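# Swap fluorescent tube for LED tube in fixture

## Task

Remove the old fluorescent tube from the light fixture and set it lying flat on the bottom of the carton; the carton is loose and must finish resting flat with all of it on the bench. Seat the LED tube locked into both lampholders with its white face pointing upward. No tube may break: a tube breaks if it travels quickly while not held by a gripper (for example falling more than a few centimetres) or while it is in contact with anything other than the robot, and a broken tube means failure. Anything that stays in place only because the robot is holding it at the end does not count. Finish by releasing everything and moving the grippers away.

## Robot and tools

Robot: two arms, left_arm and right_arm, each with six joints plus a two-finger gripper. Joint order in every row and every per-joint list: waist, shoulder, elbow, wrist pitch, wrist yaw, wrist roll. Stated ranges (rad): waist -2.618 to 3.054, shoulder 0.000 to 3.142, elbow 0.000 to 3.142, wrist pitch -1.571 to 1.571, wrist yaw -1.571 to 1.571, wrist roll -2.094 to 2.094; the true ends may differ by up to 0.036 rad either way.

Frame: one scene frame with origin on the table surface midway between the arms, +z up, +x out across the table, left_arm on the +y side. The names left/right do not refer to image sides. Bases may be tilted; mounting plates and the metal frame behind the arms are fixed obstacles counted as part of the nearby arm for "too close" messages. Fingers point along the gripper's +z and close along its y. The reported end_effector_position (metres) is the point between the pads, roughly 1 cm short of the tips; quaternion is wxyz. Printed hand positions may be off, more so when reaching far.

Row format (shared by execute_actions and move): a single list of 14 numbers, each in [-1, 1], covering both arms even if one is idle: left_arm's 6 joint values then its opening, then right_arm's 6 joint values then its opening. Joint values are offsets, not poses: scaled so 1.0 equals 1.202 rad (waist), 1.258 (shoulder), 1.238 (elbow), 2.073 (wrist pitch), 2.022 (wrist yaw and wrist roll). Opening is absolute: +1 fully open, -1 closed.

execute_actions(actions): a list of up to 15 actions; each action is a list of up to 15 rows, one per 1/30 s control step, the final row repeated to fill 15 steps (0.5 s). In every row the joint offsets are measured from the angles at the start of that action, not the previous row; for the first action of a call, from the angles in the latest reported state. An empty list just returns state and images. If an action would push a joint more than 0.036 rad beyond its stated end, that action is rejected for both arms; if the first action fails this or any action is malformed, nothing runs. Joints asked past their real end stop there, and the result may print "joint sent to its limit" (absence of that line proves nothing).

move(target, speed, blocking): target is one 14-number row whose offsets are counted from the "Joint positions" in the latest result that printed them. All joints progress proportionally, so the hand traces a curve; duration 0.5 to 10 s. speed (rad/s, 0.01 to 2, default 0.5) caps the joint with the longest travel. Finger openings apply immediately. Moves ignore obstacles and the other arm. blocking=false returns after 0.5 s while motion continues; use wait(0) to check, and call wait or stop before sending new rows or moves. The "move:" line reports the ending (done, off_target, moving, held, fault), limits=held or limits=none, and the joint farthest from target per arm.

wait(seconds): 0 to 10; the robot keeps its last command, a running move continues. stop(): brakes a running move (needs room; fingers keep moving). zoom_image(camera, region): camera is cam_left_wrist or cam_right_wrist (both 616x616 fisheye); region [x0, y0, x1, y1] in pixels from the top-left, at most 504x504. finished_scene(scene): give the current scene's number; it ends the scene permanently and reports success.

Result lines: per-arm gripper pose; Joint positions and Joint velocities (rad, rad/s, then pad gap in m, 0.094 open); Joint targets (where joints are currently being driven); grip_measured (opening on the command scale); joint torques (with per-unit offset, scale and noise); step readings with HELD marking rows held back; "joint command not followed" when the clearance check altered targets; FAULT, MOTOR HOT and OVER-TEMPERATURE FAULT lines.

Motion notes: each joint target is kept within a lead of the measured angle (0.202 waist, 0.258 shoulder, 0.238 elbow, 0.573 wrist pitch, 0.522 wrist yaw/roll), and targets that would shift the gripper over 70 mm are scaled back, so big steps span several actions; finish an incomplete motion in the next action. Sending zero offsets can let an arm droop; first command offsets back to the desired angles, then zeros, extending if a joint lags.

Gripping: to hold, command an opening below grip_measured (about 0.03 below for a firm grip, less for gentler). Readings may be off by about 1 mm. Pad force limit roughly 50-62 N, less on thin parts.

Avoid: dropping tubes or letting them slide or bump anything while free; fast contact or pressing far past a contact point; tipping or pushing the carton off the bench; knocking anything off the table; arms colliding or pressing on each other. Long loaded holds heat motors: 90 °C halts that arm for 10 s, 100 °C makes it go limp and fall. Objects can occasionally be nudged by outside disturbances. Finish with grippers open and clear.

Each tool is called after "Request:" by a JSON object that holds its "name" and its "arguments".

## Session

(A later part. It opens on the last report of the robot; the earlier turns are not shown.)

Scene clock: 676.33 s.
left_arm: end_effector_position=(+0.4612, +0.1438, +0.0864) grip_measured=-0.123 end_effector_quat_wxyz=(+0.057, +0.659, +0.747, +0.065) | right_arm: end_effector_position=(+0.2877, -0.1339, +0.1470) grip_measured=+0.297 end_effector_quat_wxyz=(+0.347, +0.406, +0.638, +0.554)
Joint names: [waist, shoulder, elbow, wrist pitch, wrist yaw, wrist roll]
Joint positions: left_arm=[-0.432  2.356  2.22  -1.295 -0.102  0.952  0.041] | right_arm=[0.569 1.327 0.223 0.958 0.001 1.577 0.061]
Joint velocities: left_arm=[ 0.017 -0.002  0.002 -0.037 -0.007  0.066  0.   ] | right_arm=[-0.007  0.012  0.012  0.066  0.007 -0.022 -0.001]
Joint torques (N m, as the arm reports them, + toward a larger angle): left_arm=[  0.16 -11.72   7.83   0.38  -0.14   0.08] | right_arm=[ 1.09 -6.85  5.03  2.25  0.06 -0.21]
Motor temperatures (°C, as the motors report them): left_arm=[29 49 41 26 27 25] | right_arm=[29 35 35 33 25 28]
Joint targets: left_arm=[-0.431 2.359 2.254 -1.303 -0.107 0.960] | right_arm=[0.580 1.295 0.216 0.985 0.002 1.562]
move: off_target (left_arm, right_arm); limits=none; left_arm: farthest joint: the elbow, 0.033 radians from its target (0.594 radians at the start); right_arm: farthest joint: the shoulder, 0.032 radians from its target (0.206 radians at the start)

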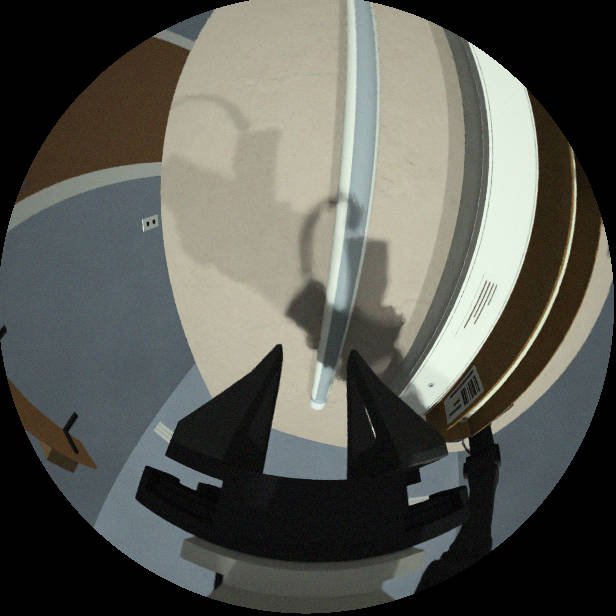

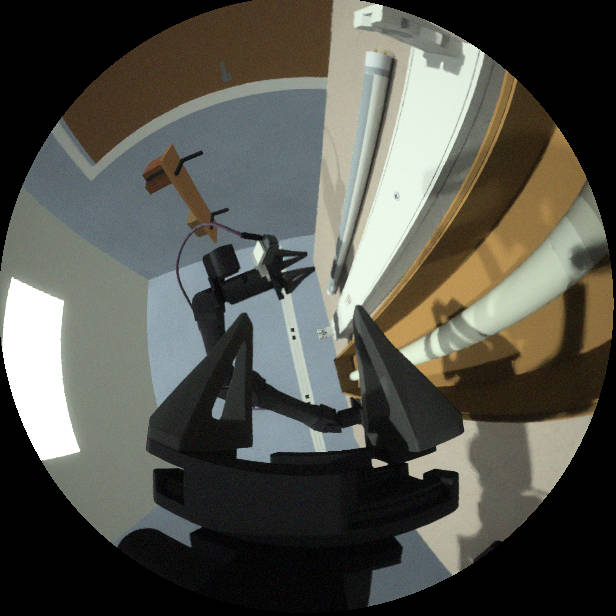

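Request:
{"name": "move", "arguments": {"target": [0,-0.008,-0.2300,0.1385,-0.0025,0.002,-0.12, 0.005,-0.02,0,0.013,0,-0.007,0.3], "speed": 0.2}}

Scene clock: 706.97 s.
left_arm: end_effector_position=(+0.4606, +0.1441, +0.0182) grip_measured=-0.123 end_effector_quat_wxyz=(+0.060, +0.659, +0.747, +0.066) | right_arm: end_effector_position=(+0.2877, -0.1339, +0.1471) grip_measured=+0.297 end_effector_quat_wxyz=(+0.347, +0.406, +0.638, +0.554)
Joint names: [waist, shoulder, elbow, wrist pitch, wrist yaw, wrist roll]
Joint positions: left_arm=[-0.432  2.356  1.948 -1.016 -0.102  0.952  0.041] | right_arm=[0.569 1.327 0.223 0.959 0.001 1.577 0.061]
Joint velocities: left_arm=[ 0.007  0.007 -0.017  0.095 -0.051  0.037 -0.   ] | right_arm=[-0.002  0.002  0.002 -0.051  0.037 -0.051 -0.001]
Joint torques (N m, as the arm reports them, + toward a larger angle): left_arm=[  0.05 -12.84   4.3    0.6   -0.13   0.04] | right_arm=[ 0.58 -6.21  5.61  2.2   0.08 -0.17]
Motor temperatures (°C, as the motors report them): left_arm=[29 51 42 26 27 25] | right_arm=[29 35 34 36 25 28]
Joint targets: left_arm=[-0.432 2.346 1.935 -1.008 -0.107 0.956] | right_arm=[0.575 1.302 0.223 0.985 0.001 1.563]
move: off_target (right_arm); limits=none; left_arm: farthest joint: the elbow, 0.013 radians from its target (0.285 radians at the start); right_arm: farthest joint: the wrist pitch, 0.026 radians from its target (0.026 radians at the start)

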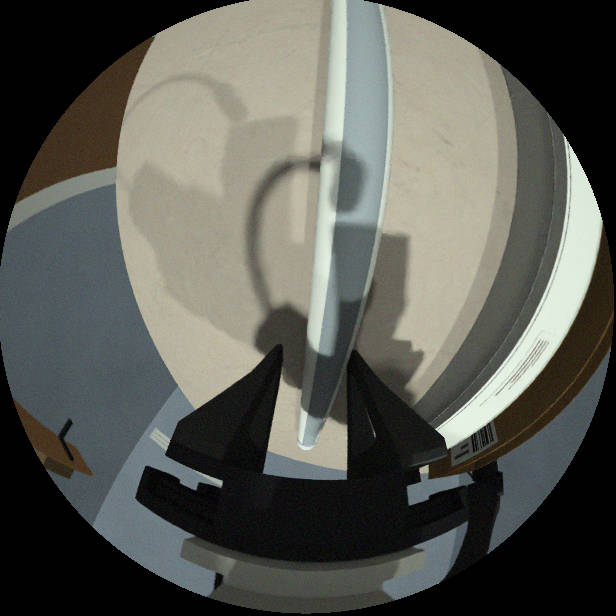

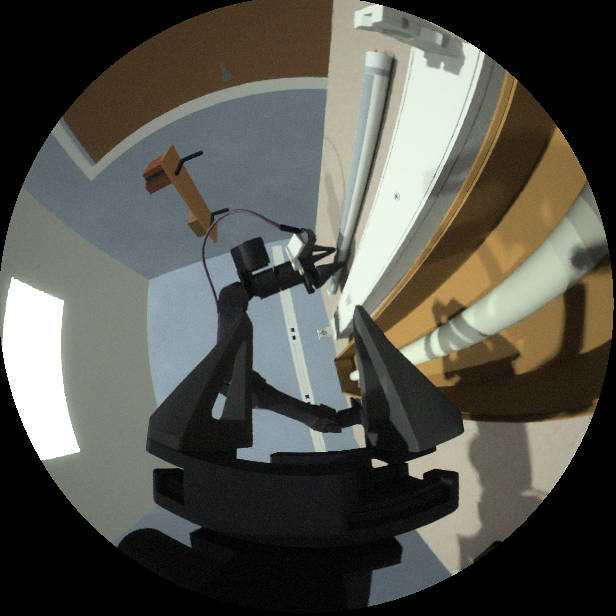

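Request:
{"name": "zoom_image", "arguments": {"camera": "cam_left_wrist", "region": [240, 290, 410, 460]}}

Region (240, 290, 410, 460) of cam_left_wrist's 616x616 image, scaled by 2.965, with more detail than that image has.

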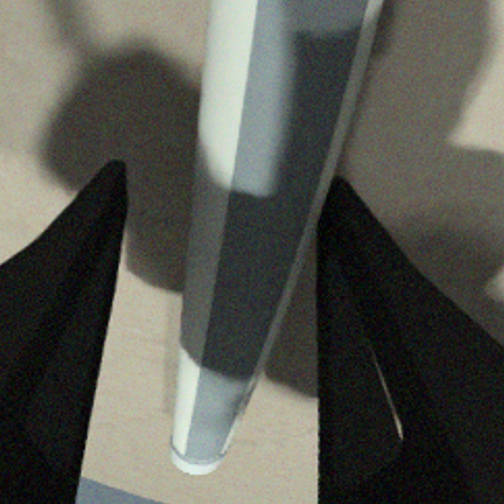

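Request:
{"name": "move", "arguments": {"target": [0,-0.008,-0.0162,-0.0097,-0.0025,0.002,-0.2, 0.005,-0.02,0,0.013,0,-0.007,0.3], "speed": 0.04}}

Request:
{"name": "zoom_image", "arguments": {"camera": "cam_left_wrist", "region": [240, 290, 410, 460]}}

Scene clock: 724.03 s.
left_arm: end_effector_position=(+0.4582, +0.1454, +0.0178) grip_measured=-0.197 end_effector_quat_wxyz=(+0.054, +0.659, +0.747, +0.064) | right_arm: end_effector_position=(+0.2877, -0.1339, +0.1472) grip_measured=+0.297 end_effector_quat_wxyz=(+0.348, +0.406, +0.638, +0.554)
Joint names: [waist, shoulder, elbow, wrist pitch, wrist yaw, wrist roll]
Joint positions: left_arm=[-0.432  2.356  1.948 -1.027 -0.102  0.952  0.038] | right_arm=[0.569 1.327 0.223 0.959 0.001 1.577 0.061]
Joint velocities: left_arm=[-0.032  0.012 -0.012 -0.007  0.037 -0.007  0.001] | right_arm=[-0.007  0.027 -0.002 -0.11  -0.037 -0.125  0.   ]
Joint torques (N m, as the arm reports them, + toward a larger angle): left_arm=[  0.03 -12.84   3.69   0.37  -0.14   0.04] | right_arm=[ 0.62 -6.27  5.58  2.14  0.07 -0.2 ]
Motor temperatures (°C, as the motors report them): left_arm=[29 53 39 26 27 25] | right_arm=[29 35 34 37 25 28]
Joint targets: left_arm=[-0.432 2.346 1.928 -1.036 -0.107 0.956] | right_arm=[0.575 1.302 0.223 0.985 0.001 1.563]
move: off_target (right_arm); limits=none; left_arm: farthest joint: the elbow, 0.020 radians from its target (0.020 radians at the start); right_arm: farthest joint: the wrist pitch, 0.027 radians from its target (0.027 radians at the start)

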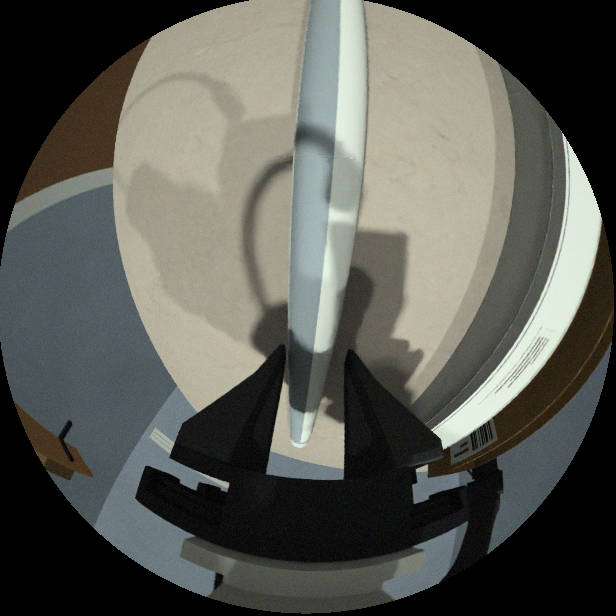

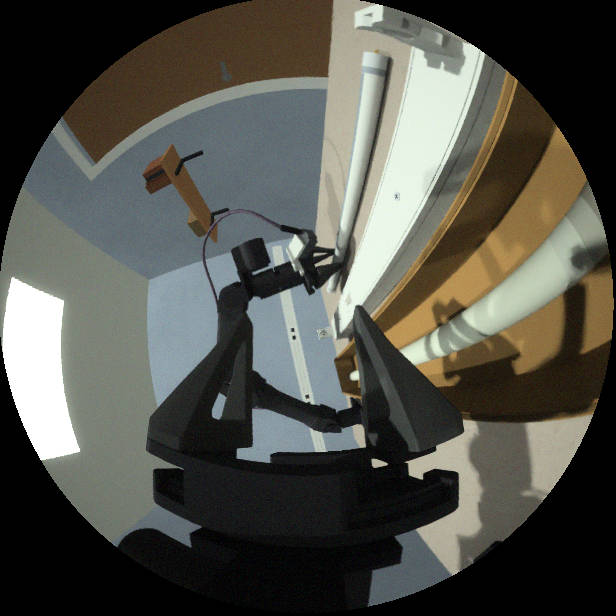

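Region (240, 290, 410, 460) of cam_left_wrist's 616x616 image, scaled by 2.965, with more detail than that image has.

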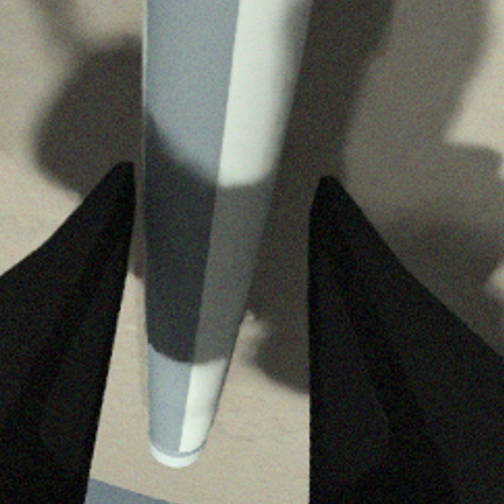

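Request:
{"name": "move", "arguments": {"target": [0,-0.008,0.008,0.0328,-0.0227,0.009,-0.32, 0.005,-0.02,0,0.013,0,-0.007,0.3], "speed": 0.035}}

Request:
{"name": "zoom_image", "arguments": {"camera": "cam_left_wrist", "region": [240, 290, 410, 460]}}

Scene clock: 747.73 s.
left_arm: end_effector_position=(+0.4741, +0.1444, +0.0210) grip_measured=-0.317 end_effector_quat_wxyz=(+0.078, +0.658, +0.743, +0.090) | right_arm: end_effector_position=(+0.2878, -0.1338, +0.1474) grip_measured=+0.297 end_effector_quat_wxyz=(+0.348, +0.406, +0.638, +0.554)
Joint names: [waist, shoulder, elbow, wrist pitch, wrist yaw, wrist roll]
Joint positions: left_arm=[-0.432  2.356  1.948 -0.968 -0.14   0.963  0.032] | right_arm=[0.569 1.327 0.223 0.96  0.001 1.577 0.061]
Joint velocities: left_arm=[ 0.017  0.002 -0.002  0.037 -0.066 -0.081 -0.   ] | right_arm=[ 0.012 -0.007  0.002 -0.022  0.095 -0.066 -0.   ]
Joint torques (N m, as the arm reports them, + toward a larger angle): left_arm=[  0.06 -12.93   6.11   0.72  -0.19   0.08] | right_arm=[ 0.71 -6.13  5.57  2.18  0.05 -0.16]
Motor temperatures (°C, as the motors report them): left_arm=[29 55 38 26 27 25] | right_arm=[29 34 34 37 25 28]
Joint targets: left_arm=[-0.432 2.346 1.958 -0.959 -0.147 0.970] | right_arm=[0.575 1.302 0.223 0.986 0.001 1.563]
move: off_target (right_arm); limits=none; left_arm: farthest joint: the shoulder, 0.010 radians from its target (0.010 radians at the start); right_arm: farthest joint: the wrist pitch, 0.026 radians from its target (0.027 radians at the start)

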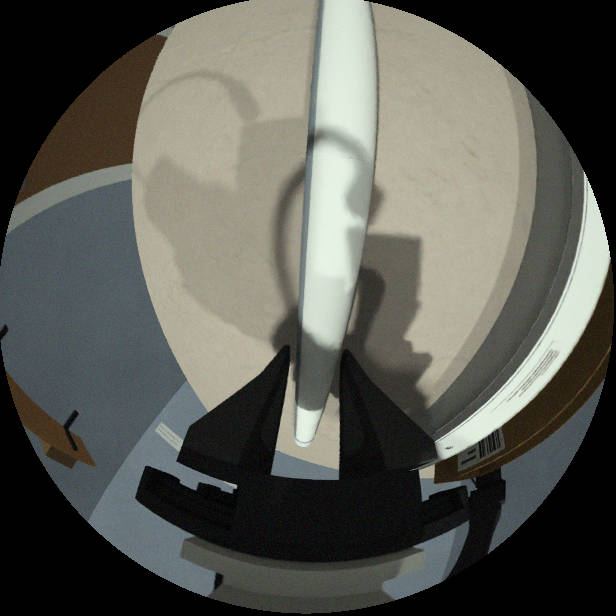

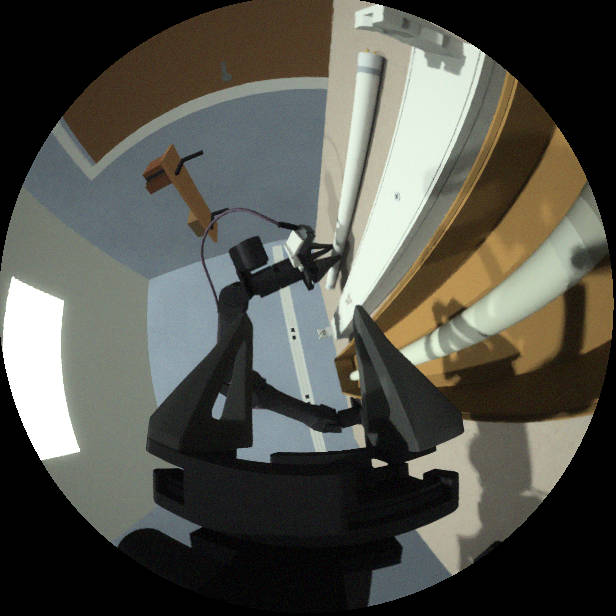

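Region (240, 290, 410, 460) of cam_left_wrist's 616x616 image, scaled by 2.965, with more detail than that image has.

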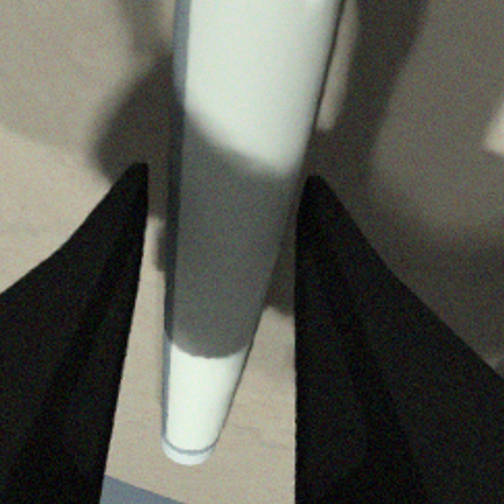

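Request:
{"name": "move", "arguments": {"target": [0,-0.008,-0.0194,0.0075,-0.0035,0.003,-0.32, 0.005,-0.02,0,0.013,0,-0.007,0.3], "speed": 0.04}}

Request:
{"name": "zoom_image", "arguments": {"camera": "cam_left_wrist", "region": [240, 290, 410, 460]}}

Scene clock: 758.27 s.
left_arm: end_effector_position=(+0.4756, +0.1437, +0.0213) grip_measured=-0.317 end_effector_quat_wxyz=(+0.082, +0.658, +0.743, +0.091) | right_arm: end_effector_position=(+0.2878, -0.1338, +0.1475) grip_measured=+0.297 end_effector_quat_wxyz=(+0.348, +0.406, +0.638, +0.555)
Joint names: [waist, shoulder, elbow, wrist pitch, wrist yaw, wrist roll]
Joint positions: left_arm=[-0.432  2.356  1.948 -0.961 -0.14   0.963  0.032] | right_arm=[0.569 1.327 0.223 0.96  0.001 1.577 0.061]
Joint velocities: left_arm=[-0.002  0.012 -0.012 -0.081 -0.007  0.037 -0.   ] | right_arm=[ 0.002 -0.027 -0.017  0.007  0.007 -0.051  0.001]
Joint torques (N m, as the arm reports them, + toward a larger angle): left_arm=[  0.06 -12.95   3.47   0.71  -0.18   0.05] | right_arm=[ 0.48 -6.25  5.62  2.22  0.02 -0.15]
Motor temperatures (°C, as the motors report them): left_arm=[29 55 39 26 27 25] | right_arm=[29 34 34 38 25 28]
Joint targets: left_arm=[-0.432 2.346 1.924 -0.952 -0.147 0.968] | right_arm=[0.575 1.302 0.223 0.987 0.001 1.563]
move: off_target (left_arm, right_arm); limits=none; left_arm: farthest joint: the elbow, 0.024 radians from its target (0.024 radians at the start); right_arm: farthest joint: the wrist pitch, 0.027 radians from its target (0.027 radians at the start)

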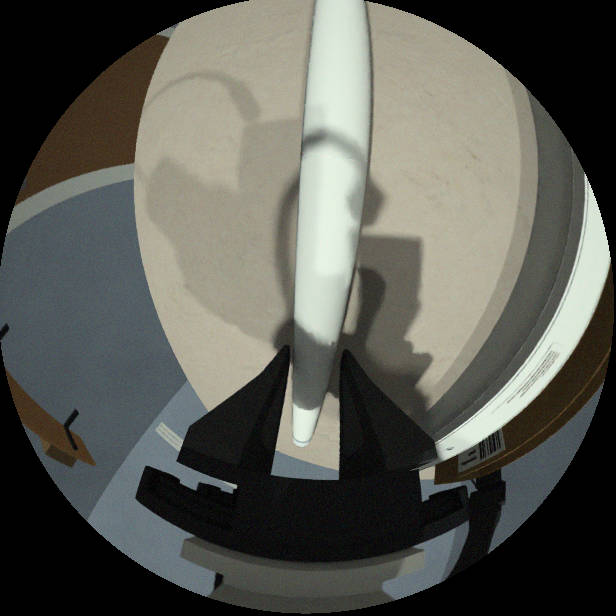

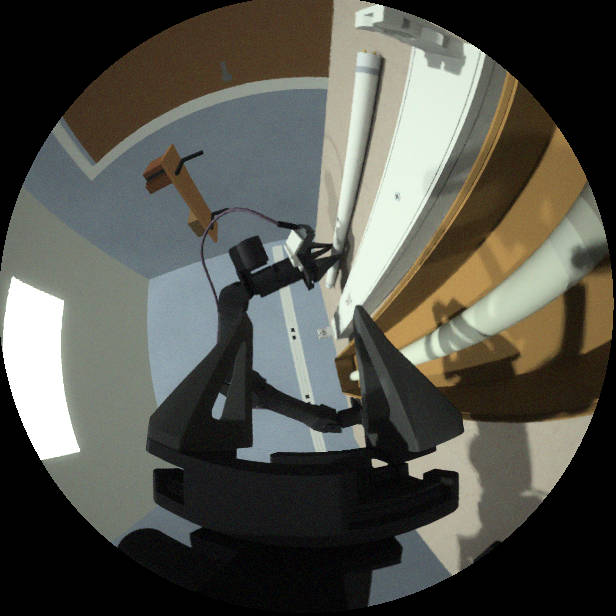

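Region (240, 290, 410, 460) of cam_left_wrist's 616x616 image, scaled by 2.965, with more detail than that image has.

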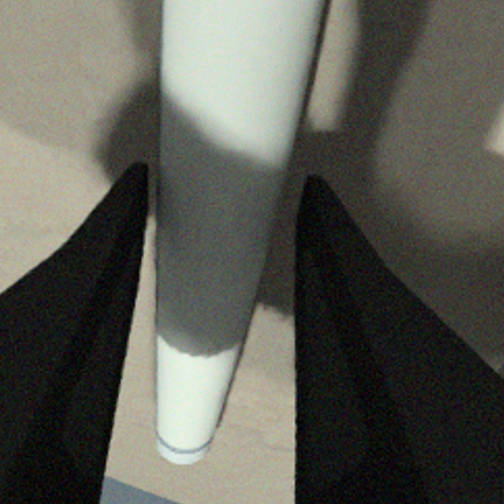

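Request:
{"name": "move", "arguments": {"target": [0,-0.008,-0.0235,0,-0.002,0.002,-0.32, 0.005,-0.02,0,0.013,0,-0.007,0.3], "speed": 0.05}}

Request:
{"name": "zoom_image", "arguments": {"camera": "cam_left_wrist", "region": [240, 290, 410, 460]}}

Scene clock: 767.37 s.
left_arm: end_effector_position=(+0.4718, +0.1458, +0.0167) grip_measured=-0.317 end_effector_quat_wxyz=(+0.074, +0.659, +0.743, +0.089) | right_arm: end_effector_position=(+0.2878, -0.1338, +0.1476) grip_measured=+0.297 end_effector_quat_wxyz=(+0.348, +0.406, +0.638, +0.555)
Joint names: [waist, shoulder, elbow, wrist pitch, wrist yaw, wrist roll]
Joint positions: left_arm=[-0.432  2.356  1.932 -0.96  -0.14   0.963  0.032] | right_arm=[0.569 1.327 0.223 0.96  0.001 1.577 0.061]
Joint velocities: left_arm=[ 0.002 -0.012  0.002 -0.081 -0.037 -0.007 -0.001] | right_arm=[-0.002 -0.007 -0.002 -0.022 -0.066 -0.081  0.   ]
Joint torques (N m, as the arm reports them, + toward a larger angle): left_arm=[  0.09 -12.97   4.29   0.56  -0.14   0.04] | right_arm=[ 0.69 -6.35  5.49  2.17  0.04 -0.13]
Motor temperatures (°C, as the motors report them): left_arm=[29 56 38 27 27 25] | right_arm=[29 34 34 38 25 28]
Joint targets: left_arm=[-0.432 2.346 1.919 -0.961 -0.144 0.967] | right_arm=[0.575 1.302 0.223 0.987 0.001 1.563]
move: off_target (right_arm); limits=none; left_arm: farthest joint: the elbow, 0.013 radians from its target (0.029 radians at the start); right_arm: farthest joint: the wrist pitch, 0.026 radians from its target (0.027 radians at the start)

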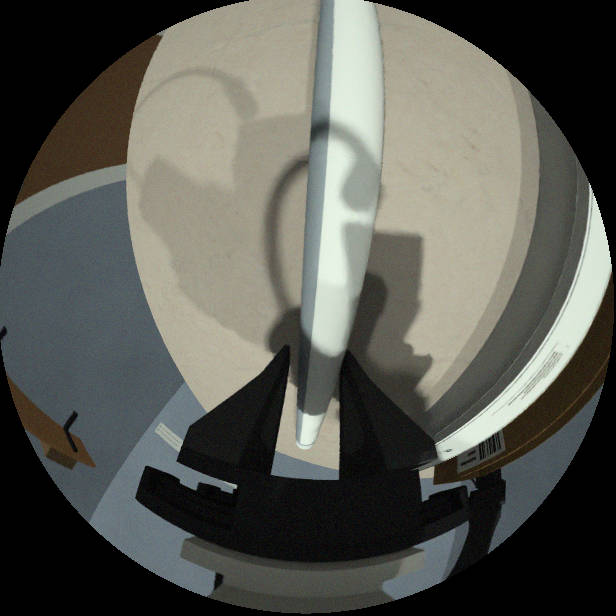

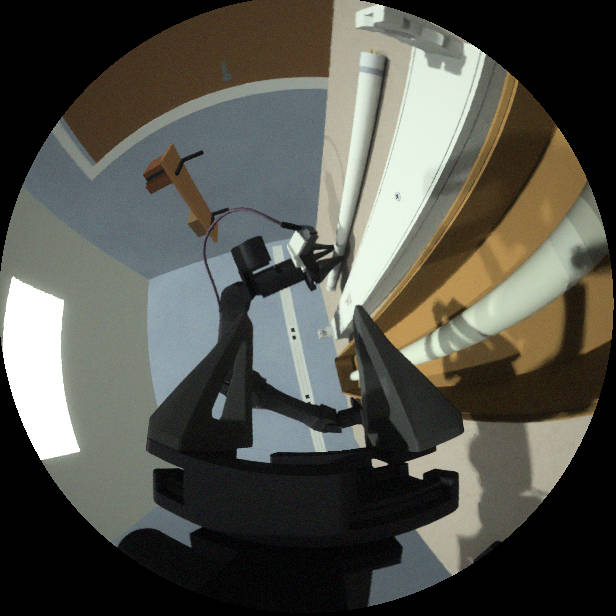

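Region (240, 290, 410, 460) of cam_left_wrist's 616x616 image, scaled by 2.965, with more detail than that image has.

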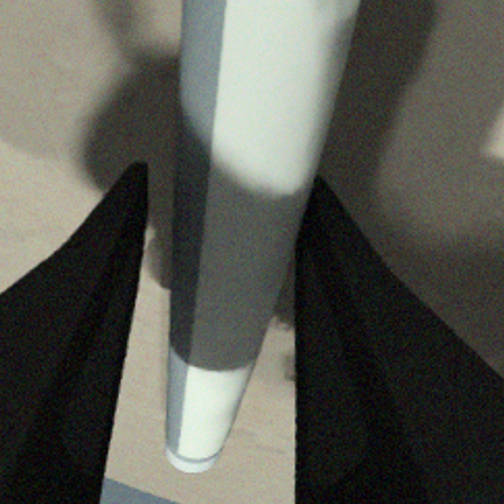

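Request:
{"name": "move", "arguments": {"target": [0,-0.008,0,0.0104,-0.002,0.002,-0.40, 0.005,-0.02,0,0.013,0,-0.007,0.3], "speed": 0.03}}

Request:
{"name": "zoom_image", "arguments": {"camera": "cam_left_wrist", "region": [240, 290, 410, 460]}}

Scene clock: 773.77 s.
left_arm: end_effector_position=(+0.4746, +0.1443, +0.0173) grip_measured=-0.397 end_effector_quat_wxyz=(+0.081, +0.658, +0.743, +0.091) | right_arm: end_effector_position=(+0.2878, -0.1338, +0.1478) grip_measured=+0.297 end_effector_quat_wxyz=(+0.348, +0.406, +0.638, +0.555)
Joint names: [waist, shoulder, elbow, wrist pitch, wrist yaw, wrist roll]
Joint positions: left_arm=[-0.432  2.356  1.932 -0.947 -0.14   0.963  0.028] | right_arm=[0.569 1.327 0.223 0.961 0.001 1.577 0.061]
Joint velocities: left_arm=[-0.017 -0.012  0.007  0.037 -0.037  0.051 -0.   ] | right_arm=[-0.007  0.017  0.012 -0.037 -0.007 -0.051  0.   ]
Joint torques (N m, as the arm reports them, + toward a larger angle): left_arm=[  0.06 -12.93   5.33   0.7   -0.15   0.03] | right_arm=[ 0.57 -6.13  5.37  2.19  0.02 -0.17]
Motor temperatures (°C, as the motors report them): left_arm=[29 56 38 27 27 25] | right_arm=[29 34 34 38 25 28]
Joint targets: left_arm=[-0.432 2.346 1.932 -0.938 -0.145 0.967] | right_arm=[0.575 1.302 0.223 0.988 0.001 1.563]
move: off_target (right_arm); limits=none; left_arm: farthest joint: the shoulder, 0.010 radians from its target (0.010 radians at the start); right_arm: farthest joint: the wrist pitch, 0.026 radians from its target (0.026 radians at the start)

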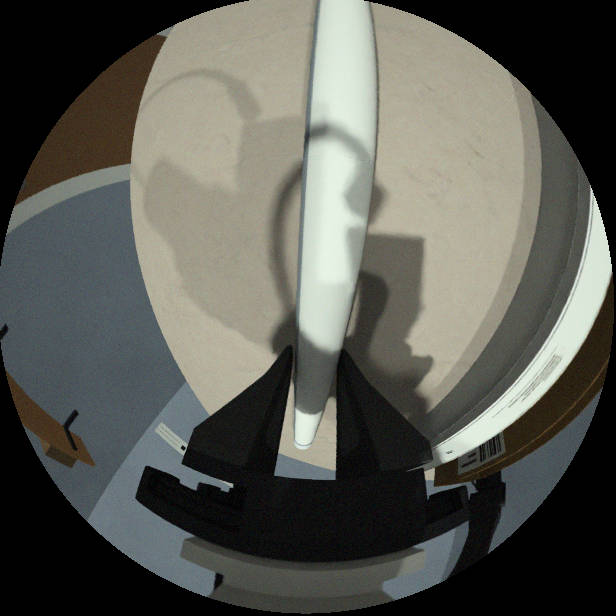

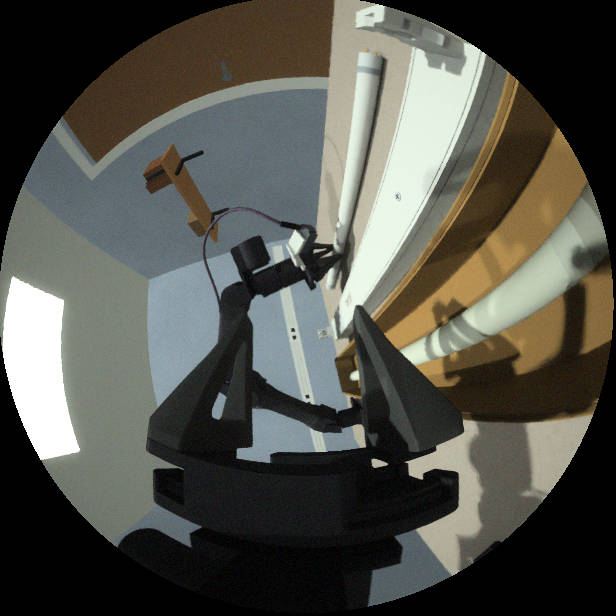

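Region (240, 290, 410, 460) of cam_left_wrist's 616x616 image, scaled by 2.965, with more detail than that image has.

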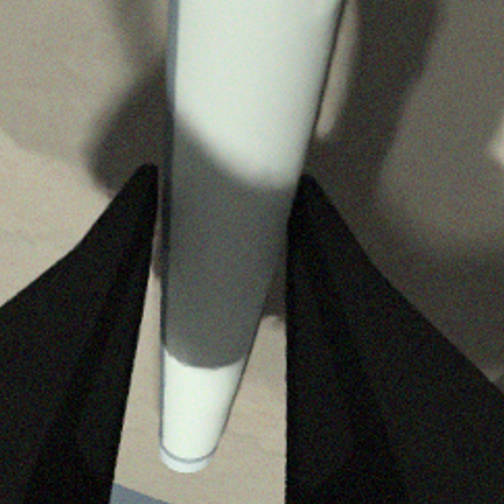

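Request:
{"name": "move", "arguments": {"target": [0,-0.008,0,0.004,-0.002,0.002,-0.53, -0.05,0.09,0.33,-0.2286,0,0.008,-0.3], "speed": 0.7}}

Request:
{"name": "zoom_image", "arguments": {"camera": "cam_left_wrist", "region": [240, 290, 410, 460]}}

Scene clock: 788.23 s.
left_arm: end_effector_position=(+0.4748, +0.1443, +0.0173) grip_measured=-0.513 end_effector_quat_wxyz=(+0.081, +0.658, +0.743, +0.091) | right_arm: end_effector_position=(+0.3517, -0.1266, +0.1604) grip_measured=-0.297 end_effector_quat_wxyz=(+0.318, +0.458, +0.672, +0.487)
Joint names: [waist, shoulder, elbow, wrist pitch, wrist yaw, wrist roll]
Joint positions: left_arm=[-0.432  2.356  1.932 -0.946 -0.141  0.963  0.023] | right_arm=[0.519 1.426 0.602 0.495 0.001 1.591 0.033]
Joint velocities: left_arm=[-0.002  0.007 -0.007  0.022 -0.037 -0.051 -0.001] | right_arm=[ 0.007 -0.002  0.007 -0.022 -0.037 -0.007  0.   ]
Joint torques (N m, as the arm reports them, + toward a larger angle): left_arm=[  0.06 -12.93   5.33   0.71  -0.15   0.03] | right_arm=[-1.   -4.88  8.56  1.77  0.04 -0.02]
Motor temperatures (°C, as the motors report them): left_arm=[29 57 39 27 27 25] | right_arm=[29 34 34 39 25 28]
Joint targets: left_arm=[-0.432 2.346 1.932 -0.939 -0.145 0.967] | right_arm=[0.509 1.440 0.632 0.487 0.002 1.593]
move: off_target (right_arm); limits=none; left_arm: farthest joint: the shoulder, 0.010 radians from its target (0.010 radians at the start); right_arm: farthest joint: the elbow, 0.030 radians from its target (0.408 radians at the start)

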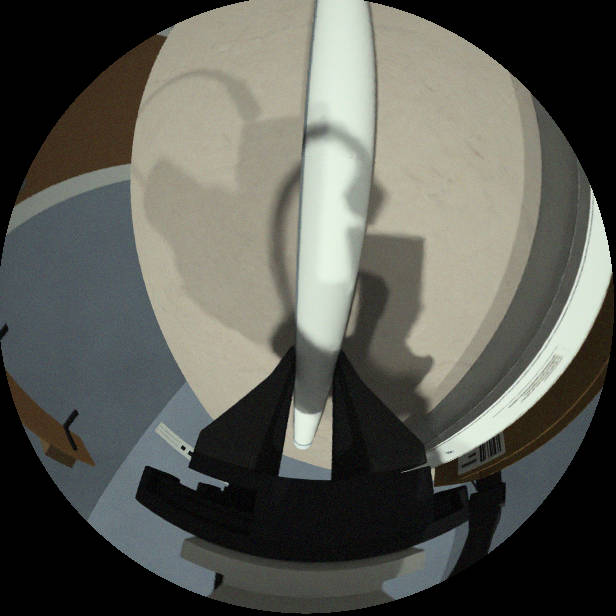

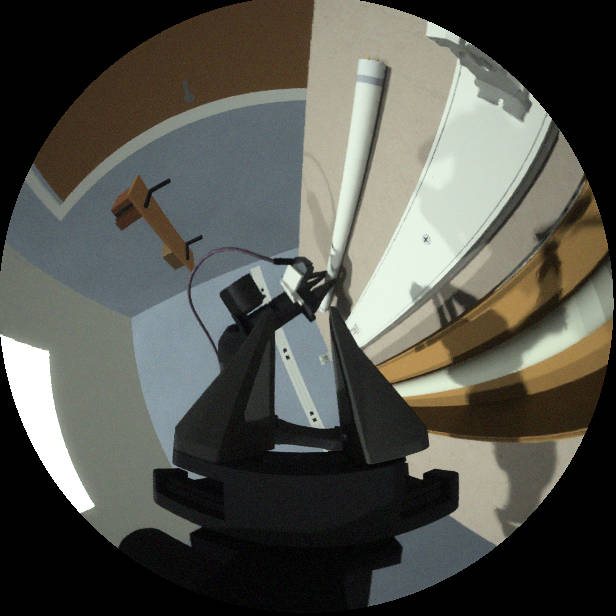

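Region (240, 290, 410, 460) of cam_left_wrist's 616x616 image, scaled by 2.965, with more detail than that image has.

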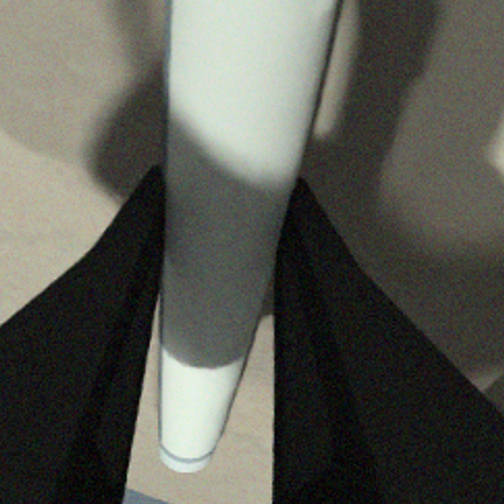

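Request:
{"name": "move", "arguments": {"target": [0,-0.008,0,0.004,-0.002,0.002,-0.56, -0.05,0.10,0.33,-0.2286,0,0.008,-0.3], "speed": 0.7}}

Scene clock: 795.43 s.
left_arm: end_effector_position=(+0.4748, +0.1443, +0.0173) grip_measured=-0.524 end_effector_quat_wxyz=(+0.081, +0.658, +0.743, +0.091) | right_arm: end_effector_position=(+0.3951, -0.1336, +0.1770) grip_measured=-0.297 end_effector_quat_wxyz=(+0.279, +0.511, +0.702, +0.411)
Joint names: [waist, shoulder, elbow, wrist pitch, wrist yaw, wrist roll]
Joint positions: left_arm=[-0.432  2.356  1.932 -0.946 -0.141  0.963  0.022] | right_arm=[0.469 1.539 0.978 0.03  0.001 1.604 0.033]
Joint velocities: left_arm=[-0.002  0.017  0.007 -0.037  0.007 -0.007  0.001] | right_arm=[-0.002  0.002 -0.002 -0.007 -0.022  0.007  0.   ]
Joint torques (N m, as the arm reports them, + toward a larger angle): left_arm=[  0.07 -12.93   5.33   0.71  -0.15   0.04] | right_arm=[-0.96 -6.93  9.12  1.66  0.02  0.05]
Motor temperatures (°C, as the motors report them): left_arm=[29 57 39 27 27 25] | right_arm=[29 34 35 38 25 28]
Joint targets: left_arm=[-0.432 2.346 1.932 -0.938 -0.145 0.967] | right_arm=[0.459 1.552 1.010 0.021 0.002 1.607]
move: off_target (right_arm); limits=none; left_arm: farthest joint: the shoulder, 0.010 radians from its target (0.010 radians at the start); right_arm: farthest joint: the elbow, 0.032 radians from its target (0.409 radians at the start)

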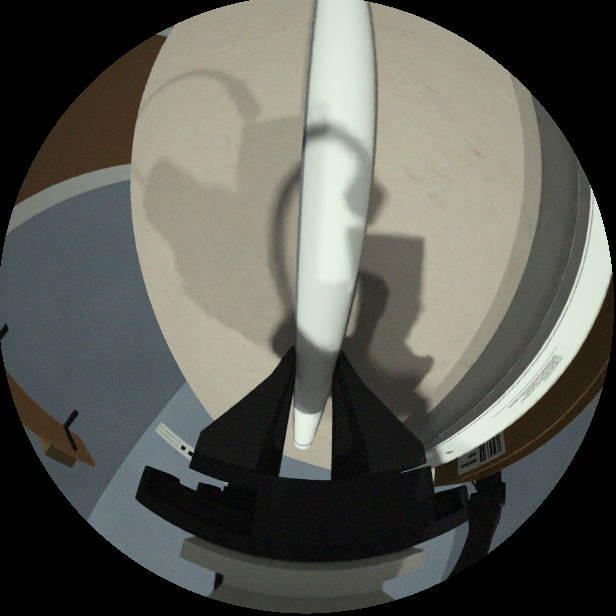

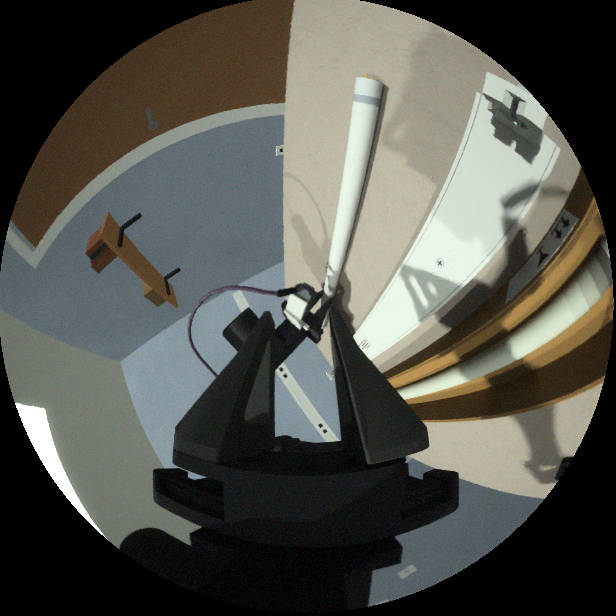

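Request:
{"name": "move", "arguments": {"target": [0,-0.012,0.1963,-0.1071,-0.002,0.002,-0.57, -0.1231,0.2472,0.63,-0.4694,0,0.0198,-0.3], "speed": 0.6}}

Scene clock: 805.03 s.
left_arm: end_effector_position=(+0.4740, +0.1457, +0.0679) grip_measured=-0.524 end_effector_quat_wxyz=(+0.069, +0.659, +0.743, +0.091) | right_arm: end_effector_position=(+0.4129, -0.1957, +0.1892) grip_measured=-0.297 end_effector_quat_wxyz=(+0.157, +0.633, +0.729, +0.207)
Joint names: [waist, shoulder, elbow, wrist pitch, wrist yaw, wrist roll]
Joint positions: left_arm=[-0.432  2.356  2.137 -1.174 -0.146  0.963  0.022] | right_arm=[ 0.331  1.841  1.724 -0.928  0.001  1.638  0.033]
Joint velocities: left_arm=[ 0.012 -0.007 -0.012 -0.066 -0.037 -0.022 -0.   ] | right_arm=[ 0.002  0.007 -0.012 -0.037 -0.007 -0.007  0.   ]
Joint torques (N m, as the arm reports them, + toward a larger angle): left_arm=[  0.06 -13.35   8.27   0.63  -0.1    0.04] | right_arm=[-0.68 -9.78  8.99  1.    0.05  0.06]
Motor temperatures (°C, as the motors report them): left_arm=[29 57 40 27 27 25] | right_arm=[29 34 36 38 25 28]
Joint targets: left_arm=[-0.432 2.341 2.175 -1.168 -0.145 0.967] | right_arm=[0.322 1.850 1.758 -0.943 0.002 1.644]
move: off_target (left_arm, right_arm); limits=none; left_arm: farthest joint: the elbow, 0.038 radians from its target (0.243 radians at the start); right_arm: farthest joint: the elbow, 0.034 radians from its target (0.780 radians at the start)

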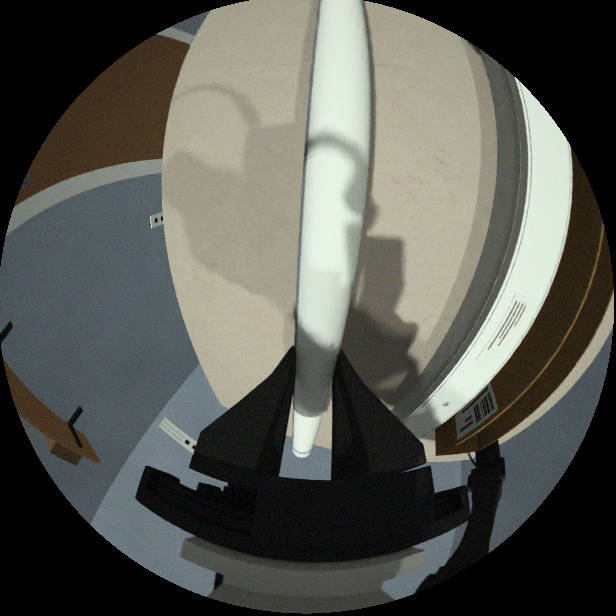

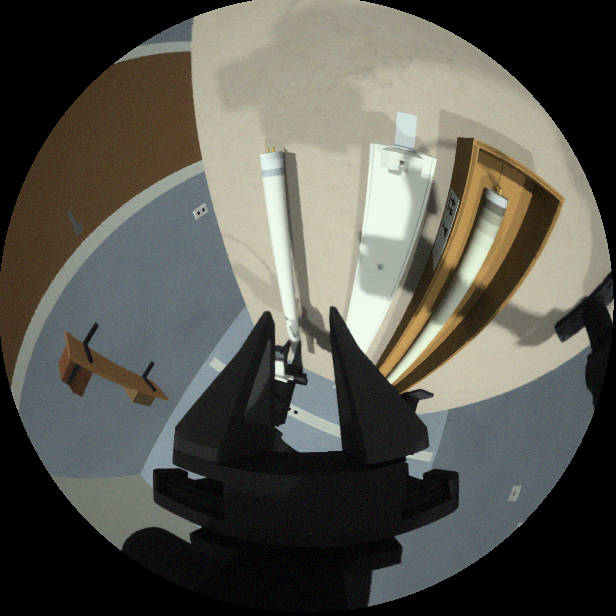

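Request:
{"name": "execute_actions", "arguments": {"actions": []}}

Request:
{"name": "zoom_image", "arguments": {"camera": "cam_right_wrist", "region": [230, 120, 370, 260]}}

Scene clock: 809.43 s.
left_arm: end_effector_position=(+0.4740, +0.1457, +0.0679) grip_measured=-0.524 end_effector_quat_wxyz=(+0.069, +0.659, +0.743, +0.091) | right_arm: end_effector_position=(+0.4128, -0.1957, +0.1891) grip_measured=-0.297 end_effector_quat_wxyz=(+0.157, +0.633, +0.729, +0.207)
Joint names: [waist, shoulder, elbow, wrist pitch, wrist yaw, wrist roll]
Joint positions: left_arm=[-0.432  2.356  2.137 -1.174 -0.146  0.963  0.022] | right_arm=[ 0.331  1.841  1.724 -0.929  0.001  1.638  0.033]
Joint velocities: left_arm=[ 0.002 -0.002 -0.002  0.037  0.007 -0.022 -0.   ] | right_arm=[-0.012  0.012 -0.002 -0.022  0.022  0.007  0.   ]
Joint torques (N m, as the arm reports them, + toward a larger angle): left_arm=[  0.06 -13.35   8.28   0.63  -0.1    0.03] | right_arm=[-0.9  -9.87  8.78  0.99  0.05  0.08]
Motor temperatures (°C, as the motors report them): left_arm=[29 58 41 27 27 25] | right_arm=[29 35 36 37 25 28]
Joint targets: left_arm=[-0.432 2.341 2.175 -1.168 -0.145 0.967] | right_arm=[0.322 1.850 1.758 -0.943 0.002 1.644]

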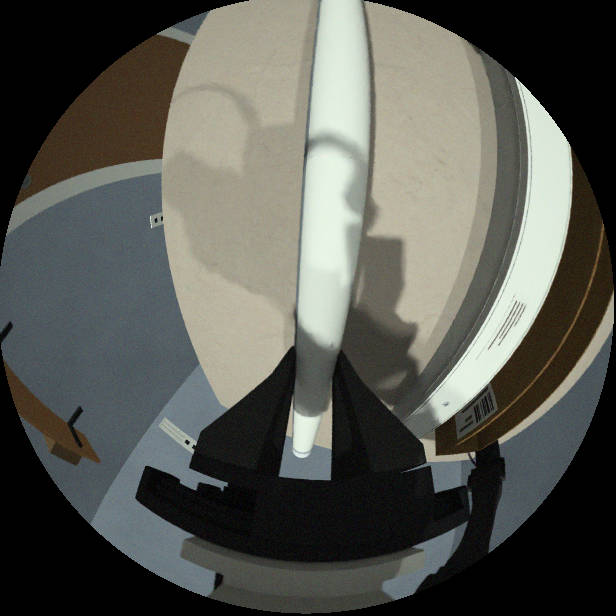

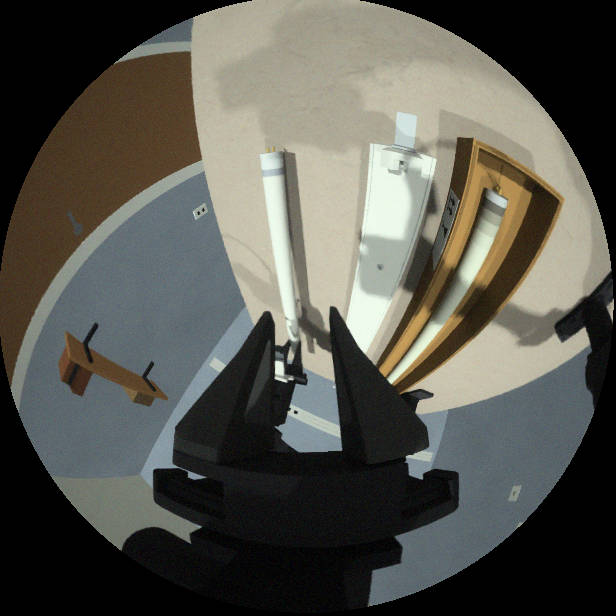

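Region (230, 120, 370, 260) of cam_right_wrist's 616x616 image, scaled by 3.600, with more detail than that image has.

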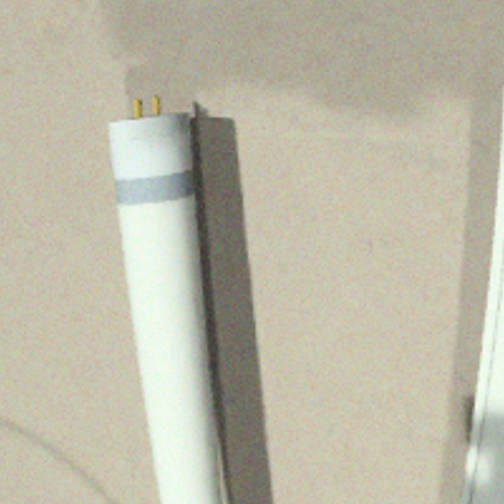

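Request:
{"name": "move", "arguments": {"target": [0,-0.012,0.1018,-0.1052,0.1098,-0.0173,-0.57, -0.0225,-0.0874,-0.4313,0.3507,0.0277,-0.0173,0.2], "speed": 0.4}}

Scene clock: 871.27 s.
left_arm: end_effector_position=(+0.4279, +0.1314, +0.0841) grip_measured=-0.524 end_effector_quat_wxyz=(+0.027, +0.659, +0.752, -0.019) | right_arm: end_effector_position=(+0.4344, -0.2070, +0.1161) grip_measured=+0.197 end_effector_quat_wxyz=(+0.249, +0.612, +0.695, +0.283)
Joint names: [waist, shoulder, elbow, wrist pitch, wrist yaw, wrist roll]
Joint positions: left_arm=[-0.432  2.358  2.225 -1.394  0.049  0.937  0.022] | right_arm=[ 0.315  1.773  1.196 -0.222  0.045  1.617  0.056]
Joint velocities: left_arm=[ 0.017 -0.012 -0.002  0.066 -0.007  0.051  0.001] | right_arm=[ 0.007 -0.012 -0.017 -0.007 -0.066 -0.037  0.001]
Joint torques (N m, as the arm reports them, + toward a larger angle): left_arm=[  0.05 -13.23   8.04   0.3    0.3   -0.11] | right_arm=[ -1.1  -13.9    6.1    1.69   0.19  -0.18]
Motor temperatures (°C, as the motors report them): left_arm=[29 61 45 27 27 25] | right_arm=[29 37 37 35 25 28]
Joint targets: left_arm=[-0.432 2.341 2.263 -1.393 0.076 0.928] | right_arm=[0.304 1.731 1.190 -0.201 0.057 1.603]
move: off_target (left_arm, right_arm); limits=none; left_arm: farthest joint: the elbow, 0.038 radians from its target (0.126 radians at the start); right_arm: farthest joint: the shoulder, 0.042 radians from its target (0.110 radians at the start)

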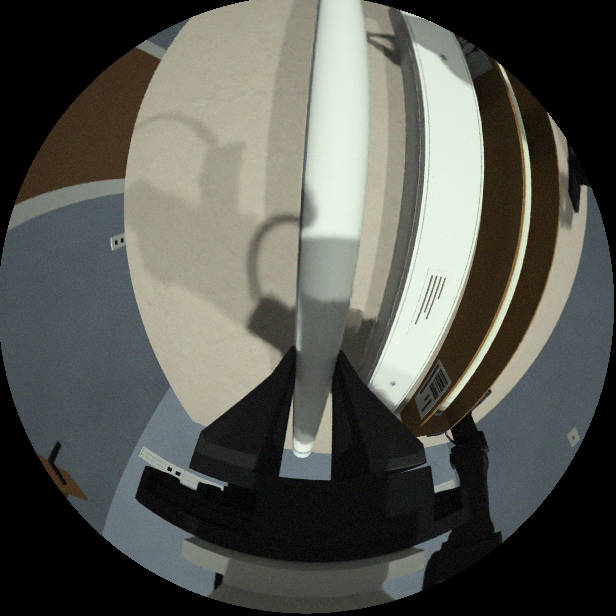

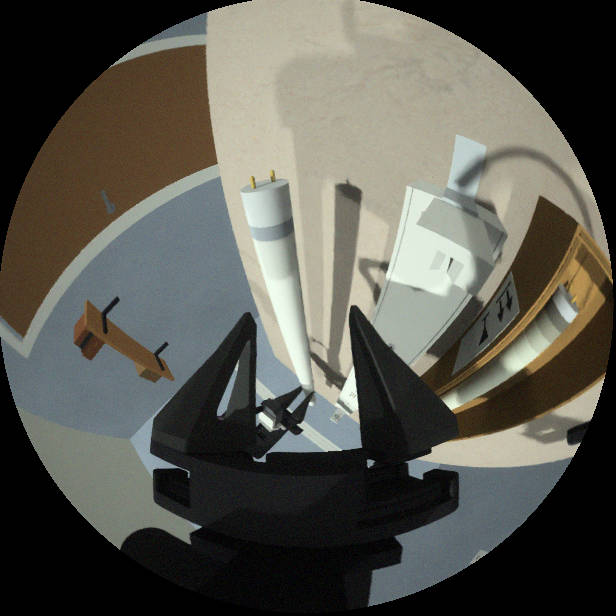

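Request:
{"name": "zoom_image", "arguments": {"camera": "cam_right_wrist", "region": [220, 160, 388, 328]}}

Region (220, 160, 388, 328) of cam_right_wrist's 616x616 image, scaled by 3.000, with more detail than that image has.

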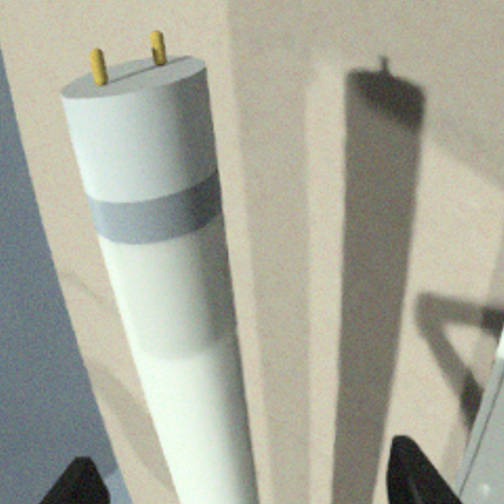

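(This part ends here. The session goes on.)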